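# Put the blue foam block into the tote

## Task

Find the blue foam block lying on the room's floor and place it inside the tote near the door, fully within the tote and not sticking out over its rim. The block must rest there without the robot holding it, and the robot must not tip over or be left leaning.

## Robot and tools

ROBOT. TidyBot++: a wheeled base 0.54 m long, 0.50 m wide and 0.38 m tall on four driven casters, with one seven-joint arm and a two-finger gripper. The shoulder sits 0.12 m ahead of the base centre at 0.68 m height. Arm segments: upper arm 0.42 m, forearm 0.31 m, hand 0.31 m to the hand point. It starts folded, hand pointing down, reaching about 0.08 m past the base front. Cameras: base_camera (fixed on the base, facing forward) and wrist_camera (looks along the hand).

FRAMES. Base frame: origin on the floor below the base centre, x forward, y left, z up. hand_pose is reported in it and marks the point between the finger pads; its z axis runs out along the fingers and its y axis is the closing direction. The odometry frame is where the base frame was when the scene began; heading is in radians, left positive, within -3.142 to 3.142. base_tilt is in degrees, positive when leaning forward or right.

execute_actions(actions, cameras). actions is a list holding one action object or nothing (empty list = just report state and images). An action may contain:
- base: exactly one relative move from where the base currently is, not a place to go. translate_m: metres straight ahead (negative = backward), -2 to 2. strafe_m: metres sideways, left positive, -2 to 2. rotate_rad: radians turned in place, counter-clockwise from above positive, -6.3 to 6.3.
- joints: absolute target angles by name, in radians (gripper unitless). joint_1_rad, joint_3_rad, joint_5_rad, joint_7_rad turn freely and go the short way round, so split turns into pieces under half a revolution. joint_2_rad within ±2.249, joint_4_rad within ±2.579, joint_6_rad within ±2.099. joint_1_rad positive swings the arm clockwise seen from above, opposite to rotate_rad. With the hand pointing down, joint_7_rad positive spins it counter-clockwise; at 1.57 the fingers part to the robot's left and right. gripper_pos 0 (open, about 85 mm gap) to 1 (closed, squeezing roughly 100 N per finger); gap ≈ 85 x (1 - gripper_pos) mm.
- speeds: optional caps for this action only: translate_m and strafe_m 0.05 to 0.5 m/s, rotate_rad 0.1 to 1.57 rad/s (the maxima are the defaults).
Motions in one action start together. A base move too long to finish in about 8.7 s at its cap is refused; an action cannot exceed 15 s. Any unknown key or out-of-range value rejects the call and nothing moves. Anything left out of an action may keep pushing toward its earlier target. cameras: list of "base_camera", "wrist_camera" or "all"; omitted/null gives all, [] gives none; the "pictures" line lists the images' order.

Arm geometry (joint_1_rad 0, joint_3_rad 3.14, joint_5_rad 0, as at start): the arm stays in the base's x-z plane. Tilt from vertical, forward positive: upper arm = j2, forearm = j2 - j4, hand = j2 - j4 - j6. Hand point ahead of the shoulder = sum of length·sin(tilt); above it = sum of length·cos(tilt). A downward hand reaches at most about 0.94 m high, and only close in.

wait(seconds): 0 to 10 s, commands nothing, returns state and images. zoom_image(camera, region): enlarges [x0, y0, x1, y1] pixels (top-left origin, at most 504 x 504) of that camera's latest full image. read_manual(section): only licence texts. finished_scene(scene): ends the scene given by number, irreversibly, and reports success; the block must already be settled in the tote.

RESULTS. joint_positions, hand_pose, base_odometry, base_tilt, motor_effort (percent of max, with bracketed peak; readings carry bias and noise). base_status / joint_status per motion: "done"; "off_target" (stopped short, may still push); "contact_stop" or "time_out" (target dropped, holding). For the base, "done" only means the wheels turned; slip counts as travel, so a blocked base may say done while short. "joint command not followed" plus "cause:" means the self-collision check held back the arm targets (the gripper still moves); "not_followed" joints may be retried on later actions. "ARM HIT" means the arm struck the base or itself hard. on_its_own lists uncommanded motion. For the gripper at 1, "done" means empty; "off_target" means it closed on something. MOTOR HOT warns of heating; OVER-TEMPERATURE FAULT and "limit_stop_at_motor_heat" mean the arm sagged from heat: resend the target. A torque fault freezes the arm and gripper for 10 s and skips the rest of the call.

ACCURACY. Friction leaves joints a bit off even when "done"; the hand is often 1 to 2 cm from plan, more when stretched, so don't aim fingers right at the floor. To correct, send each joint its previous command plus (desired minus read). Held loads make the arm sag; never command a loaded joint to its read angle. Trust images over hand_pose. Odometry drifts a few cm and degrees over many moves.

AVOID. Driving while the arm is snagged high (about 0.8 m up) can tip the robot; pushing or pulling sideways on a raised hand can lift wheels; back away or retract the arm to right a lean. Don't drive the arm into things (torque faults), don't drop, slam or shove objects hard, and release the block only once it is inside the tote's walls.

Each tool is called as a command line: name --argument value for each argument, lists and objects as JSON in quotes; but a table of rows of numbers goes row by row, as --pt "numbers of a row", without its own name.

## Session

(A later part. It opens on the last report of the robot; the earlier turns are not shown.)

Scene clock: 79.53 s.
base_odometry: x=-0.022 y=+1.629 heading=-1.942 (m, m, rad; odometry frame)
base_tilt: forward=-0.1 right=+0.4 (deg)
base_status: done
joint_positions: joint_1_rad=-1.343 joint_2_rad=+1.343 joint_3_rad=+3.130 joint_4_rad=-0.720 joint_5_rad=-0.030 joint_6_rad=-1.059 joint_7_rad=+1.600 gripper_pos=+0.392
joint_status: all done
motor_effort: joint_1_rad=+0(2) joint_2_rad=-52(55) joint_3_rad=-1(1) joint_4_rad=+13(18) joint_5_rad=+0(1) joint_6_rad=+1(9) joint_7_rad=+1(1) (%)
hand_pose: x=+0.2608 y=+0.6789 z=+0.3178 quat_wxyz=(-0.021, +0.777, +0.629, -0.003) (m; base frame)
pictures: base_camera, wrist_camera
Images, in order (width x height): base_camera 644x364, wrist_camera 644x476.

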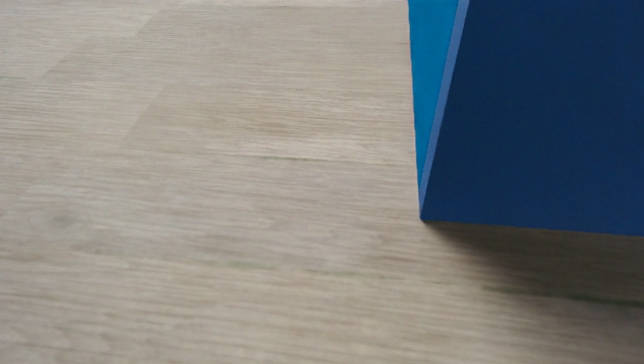

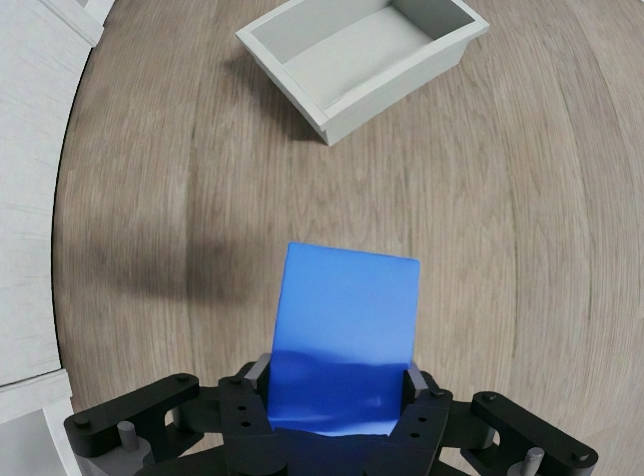

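execute_actions --actions '[{"base":{"strafe_m":0.38},"speeds":{"strafe_m":0.35},"joints":{"joint_7_rad":2.17}}]'

Scene clock: 82.27 s.
base_odometry: x=+0.332 y=+1.491 heading=-1.942 (m, m, rad; odometry frame)
base_tilt: forward=-0.1 right=+0.4 (deg)
base_status: done
joint_positions: joint_1_rad=-1.339 joint_2_rad=+1.343 joint_3_rad=+3.130 joint_4_rad=-0.715 joint_5_rad=-0.030 joint_6_rad=-1.062 joint_7_rad=+2.161 gripper_pos=+0.392
joint_status: all done
motor_effort: joint_1_rad=+1(2) joint_2_rad=-54(56) joint_3_rad=-1(1) joint_4_rad=+13(14) joint_5_rad=-1(1) joint_6_rad=+2(3) joint_7_rad=+1(1) (%)
hand_pose: x=+0.2632 y=+0.6794 z=+0.3191 quat_wxyz=(-0.022, +0.574, +0.818, +0.003) (m; base frame)
pictures: base_camera, wrist_camera
Images, in order (width x height): base_camera 644x364, wrist_camera 644x476.

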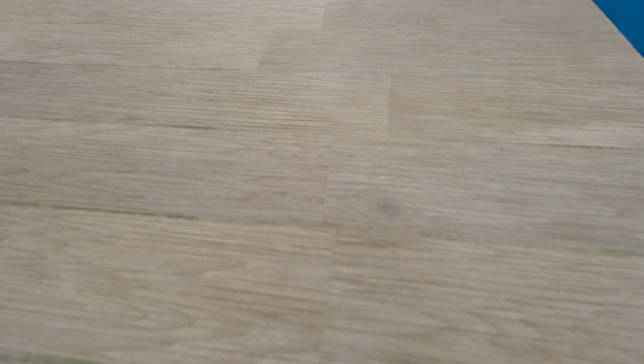

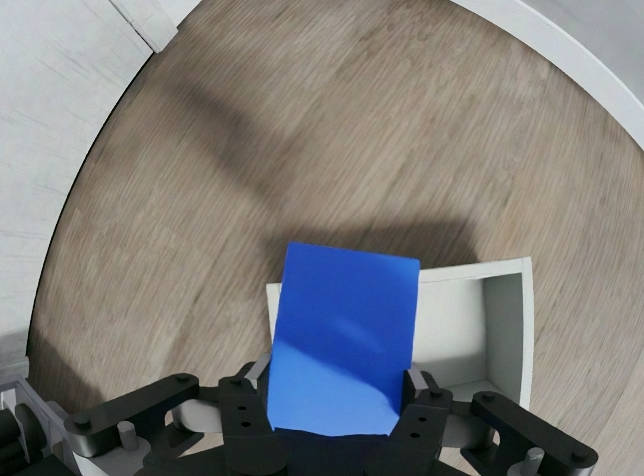

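execute_actions --actions '[{"base":{"translate_m":0.14},"speeds":{"translate_m":0.3},"joints":{"joint_7_rad":2.05}}]' --cameras '["wrist_camera"]'

Scene clock: 84.63 s.
base_odometry: x=+0.281 y=+1.360 heading=-1.942 (m, m, rad; odometry frame)
base_tilt: forward=-0.1 right=+0.4 (deg)
base_status: done
joint_positions: joint_1_rad=-1.316 joint_2_rad=+1.343 joint_3_rad=+3.130 joint_4_rad=-0.715 joint_5_rad=-0.028 joint_6_rad=-1.063 joint_7_rad=+2.069 gripper_pos=+0.392
joint_status: all done
motor_effort: joint_1_rad=+0(6) joint_2_rad=-53(56) joint_3_rad=-1(2) joint_4_rad=+12(13) joint_5_rad=+0(1) joint_6_rad=+1(2) joint_7_rad=+1(1) (%)
hand_pose: x=+0.2792 y=+0.6757 z=+0.3189 quat_wxyz=(-0.021, +0.620, +0.784, +0.002) (m; base frame)
pictures: wrist_camera
Images, in order (width x height): wrist_camera 644x476.

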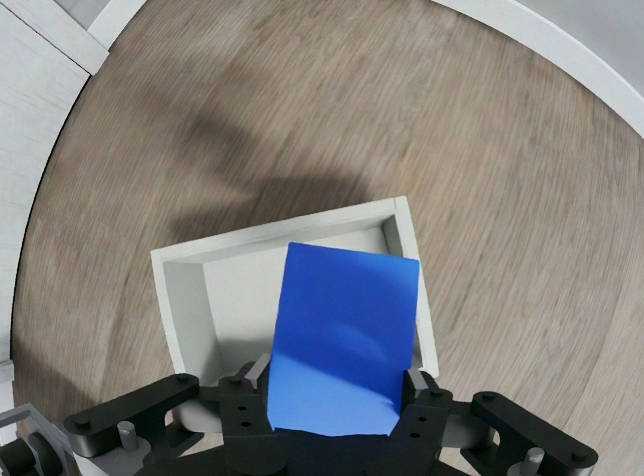

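execute_actions --actions '[{"base":{"strafe_m":-0.04},"joints":{"joint_7_rad":2.28}}]' --cameras '[]'

execute_actions --actions '[{"base":{"translate_m":-0.025},"joints":{"joint_2_rad":1.48,"joint_6_rad":-0.95}}]' --cameras '["wrist_camera"]'

Scene clock: 86.23 s.
base_odometry: x=+0.244 y=+1.374 heading=-1.942 (m, m, rad; odometry frame)
base_tilt: forward=-0.1 right=+0.4 (deg)
base_status: done
joint_positions: joint_1_rad=-1.316 joint_2_rad=+1.343 joint_3_rad=+3.130 joint_4_rad=-0.714 joint_5_rad=-0.028 joint_6_rad=-1.063 joint_7_rad=+2.270 gripper_pos=+0.392
joint_status: all done
motor_effort: joint_1_rad=+0(3) joint_2_rad=-52(56) joint_3_rad=-1(2) joint_4_rad=+12(14) joint_5_rad=-1(1) joint_6_rad=+2(3) joint_7_rad=+0(1) (%)
hand_pose: x=+0.2793 y=+0.6759 z=+0.3192 quat_wxyz=(-0.020, +0.538, +0.843, +0.005) (m; base frame)
pictures: none
No camera images: the call's "cameras" was empty. Leave "cameras" out to get every camera's image.

Scene clock: 87.57 s.
base_odometry: x=+0.253 y=+1.398 heading=-1.942 (m, m, rad; odometry frame)
base_tilt: forward=-0.1 right=+0.4 (deg)
base_status: done
joint_positions: joint_1_rad=-1.324 joint_2_rad=+1.487 joint_3_rad=+3.130 joint_4_rad=-0.711 joint_5_rad=-0.028 joint_6_rad=-0.990 joint_7_rad=+2.270 gripper_pos=+0.392
joint_status: all done
motor_effort: joint_1_rad=+0(4) joint_2_rad=-52(57) joint_3_rad=-1(2) joint_4_rad=+12(14) joint_5_rad=-1(1) joint_6_rad=+1(2) joint_7_rad=+1(1) (%)
hand_pose: x=+0.2656 y=+0.6430 z=+0.2219 quat_wxyz=(-0.009, +0.536, +0.844, -0.028) (m; base frame)
pictures: wrist_camera
Images, in order (width x height): wrist_camera 644x476.

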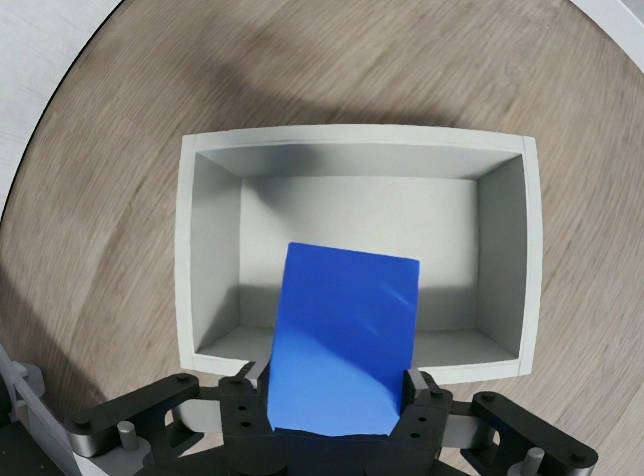

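execute_actions --actions '[{"base":{"strafe_m":0.075},"speeds":{"strafe_m":0.15}}]' --cameras '[]'

execute_actions --actions '[{"base":{"translate_m":0.012},"joints":{"joint_2_rad":1.64,"joint_6_rad":-0.76}}]' --cameras '["wrist_camera"]'

Scene clock: 89.93 s.
base_odometry: x=+0.323 y=+1.371 heading=-1.942 (m, m, rad; odometry frame)
base_tilt: forward=-0.1 right=+0.4 (deg)
base_status: done
joint_positions: joint_1_rad=-1.324 joint_2_rad=+1.487 joint_3_rad=+3.130 joint_4_rad=-0.711 joint_5_rad=-0.028 joint_6_rad=-0.989 joint_7_rad=+2.270 gripper_pos=+0.392
joint_status: not commanded
motor_effort: joint_1_rad=+0(3) joint_2_rad=-53(55) joint_3_rad=-1(2) joint_4_rad=+12(13) joint_5_rad=-1(1) joint_6_rad=+1(1) joint_7_rad=+1(1) (%)
hand_pose: x=+0.2658 y=+0.6436 z=+0.2219 quat_wxyz=(-0.010, +0.536, +0.844, -0.027) (m; base frame)
pictures: none
No camera images: the call's "cameras" was empty. Leave "cameras" out to get every camera's image.

Scene clock: 91.37 s.
base_odometry: x=+0.319 y=+1.360 heading=-1.941 (m, m, rad; odometry frame)
base_tilt: forward=-0.1 right=+0.4 (deg)
base_status: done
joint_positions: joint_1_rad=-1.320 joint_2_rad=+1.647 joint_3_rad=+3.130 joint_4_rad=-0.708 joint_5_rad=-0.028 joint_6_rad=-0.801 joint_7_rad=+2.270 gripper_pos=+0.392
joint_status: all done
motor_effort: joint_1_rad=+1(5) joint_2_rad=-51(57) joint_3_rad=-1(2) joint_4_rad=+10(12) joint_5_rad=-1(1) joint_6_rad=+1(2) joint_7_rad=+1(1) (%)
hand_pose: x=+0.2637 y=+0.6207 z=+0.1166 quat_wxyz=(-0.013, +0.541, +0.841, -0.012) (m; base frame)
pictures: wrist_camera
Images, in order (width x height): wrist_camera 644x476.

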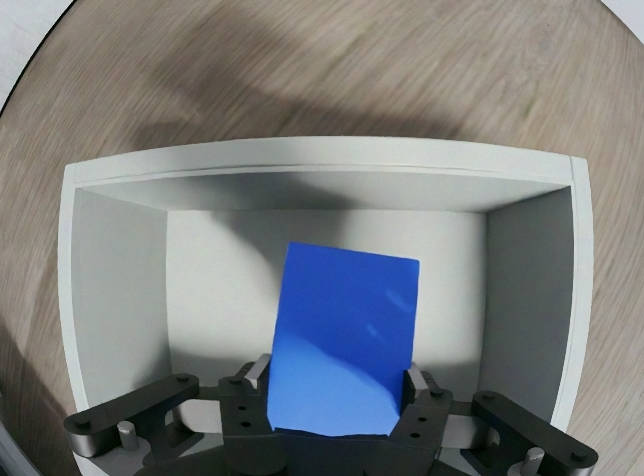

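execute_actions --actions '[{"joints":{"joint_2_rad":1.72,"joint_6_rad":-0.67}}]'

Scene clock: 93.03 s.
base_odometry: x=+0.319 y=+1.360 heading=-1.941 (m, m, rad; odometry frame)
base_tilt: forward=-0.1 right=+0.4 (deg)
base_status: not commanded
joint_positions: joint_1_rad=-1.320 joint_2_rad=+1.719 joint_3_rad=+3.130 joint_4_rad=-0.708 joint_5_rad=-0.028 joint_6_rad=-0.709 joint_7_rad=+2.270 gripper_pos=+0.392
joint_status: all done
motor_effort: joint_1_rad=+0(0) joint_2_rad=-49(53) joint_3_rad=-1(1) joint_4_rad=+9(11) joint_5_rad=+0(1) joint_6_rad=+2(2) joint_7_rad=+1(1) (%)
hand_pose: x=+0.2611 y=+0.6077 z=+0.0714 quat_wxyz=(-0.015, +0.542, +0.840, -0.002) (m; base frame)
pictures: base_camera, wrist_camera
Images, in order (width x height): base_camera 644x364, wrist_camera 644x476.

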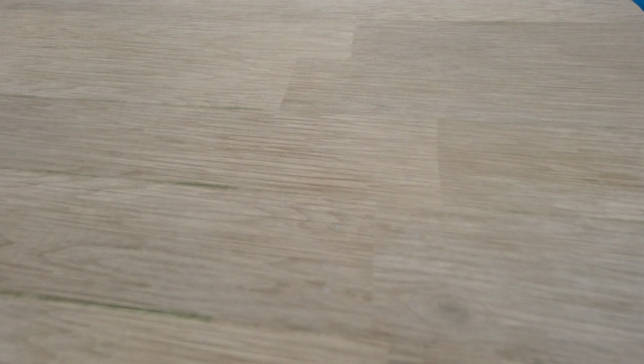

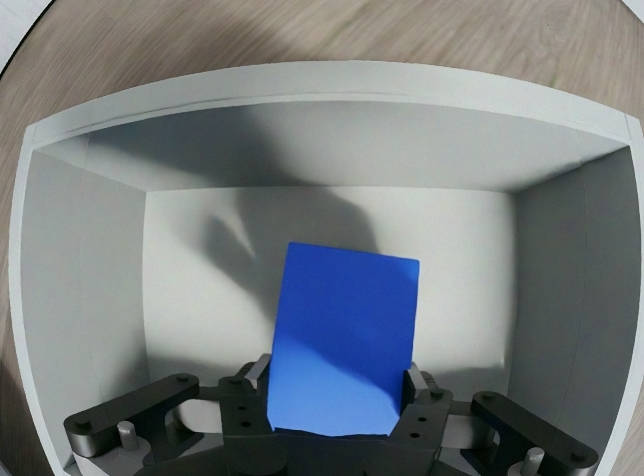

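execute_actions --actions '[{"joints":{"gripper_pos":0.1}}]' --cameras '[]'

execute_actions --actions '[{"joints":{"joint_2_rad":1.3,"joint_6_rad":-1.1}}]' --cameras '["wrist_camera"]'

Scene clock: 94.63 s.
base_odometry: x=+0.319 y=+1.360 heading=-1.941 (m, m, rad; odometry frame)
base_tilt: forward=-0.1 right=+0.4 (deg)
base_status: not commanded
joint_positions: joint_1_rad=-1.320 joint_2_rad=+1.719 joint_3_rad=+3.130 joint_4_rad=-0.708 joint_5_rad=-0.028 joint_6_rad=-0.709 joint_7_rad=+2.270 gripper_pos=+0.100
joint_status: all done
motor_effort: joint_1_rad=+1(0) joint_2_rad=-49(50) joint_3_rad=-1(1) joint_4_rad=+9(10) joint_5_rad=+0(1) joint_6_rad=+1(2) joint_7_rad=+1(1) (%)
hand_pose: x=+0.2611 y=+0.6077 z=+0.0714 quat_wxyz=(-0.015, +0.542, +0.840, -0.002) (m; base frame)
pictures: none
No camera images: the call's "cameras" was empty. Leave "cameras" out to get every camera's image.

Scene clock: 96.47 s.
base_odometry: x=+0.319 y=+1.360 heading=-1.941 (m, m, rad; odometry frame)
base_tilt: forward=-0.1 right=+0.4 (deg)
base_status: not commanded
joint_positions: joint_1_rad=-1.320 joint_2_rad=+1.296 joint_3_rad=+3.130 joint_4_rad=-0.702 joint_5_rad=-0.028 joint_6_rad=-1.059 joint_7_rad=+2.270 gripper_pos=+0.100
joint_status: all done
motor_effort: joint_1_rad=+0(0) joint_2_rad=-53(57) joint_3_rad=-1(1) joint_4_rad=+13(14) joint_5_rad=-1(1) joint_6_rad=+2(2) joint_7_rad=+1(1) (%)
hand_pose: x=+0.2823 y=+0.6985 z=+0.3557 quat_wxyz=(-0.030, +0.536, +0.843, +0.034) (m; base frame)
pictures: wrist_camera
Images, in order (width x height): wrist_camera 644x476.

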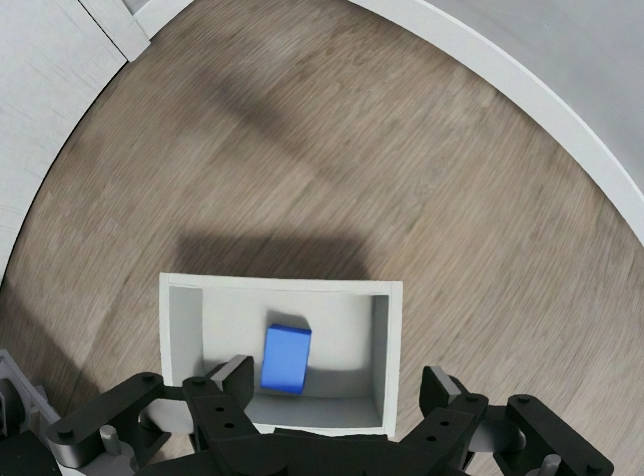

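finished_scene --scene 2

The scene is finished: the task was done.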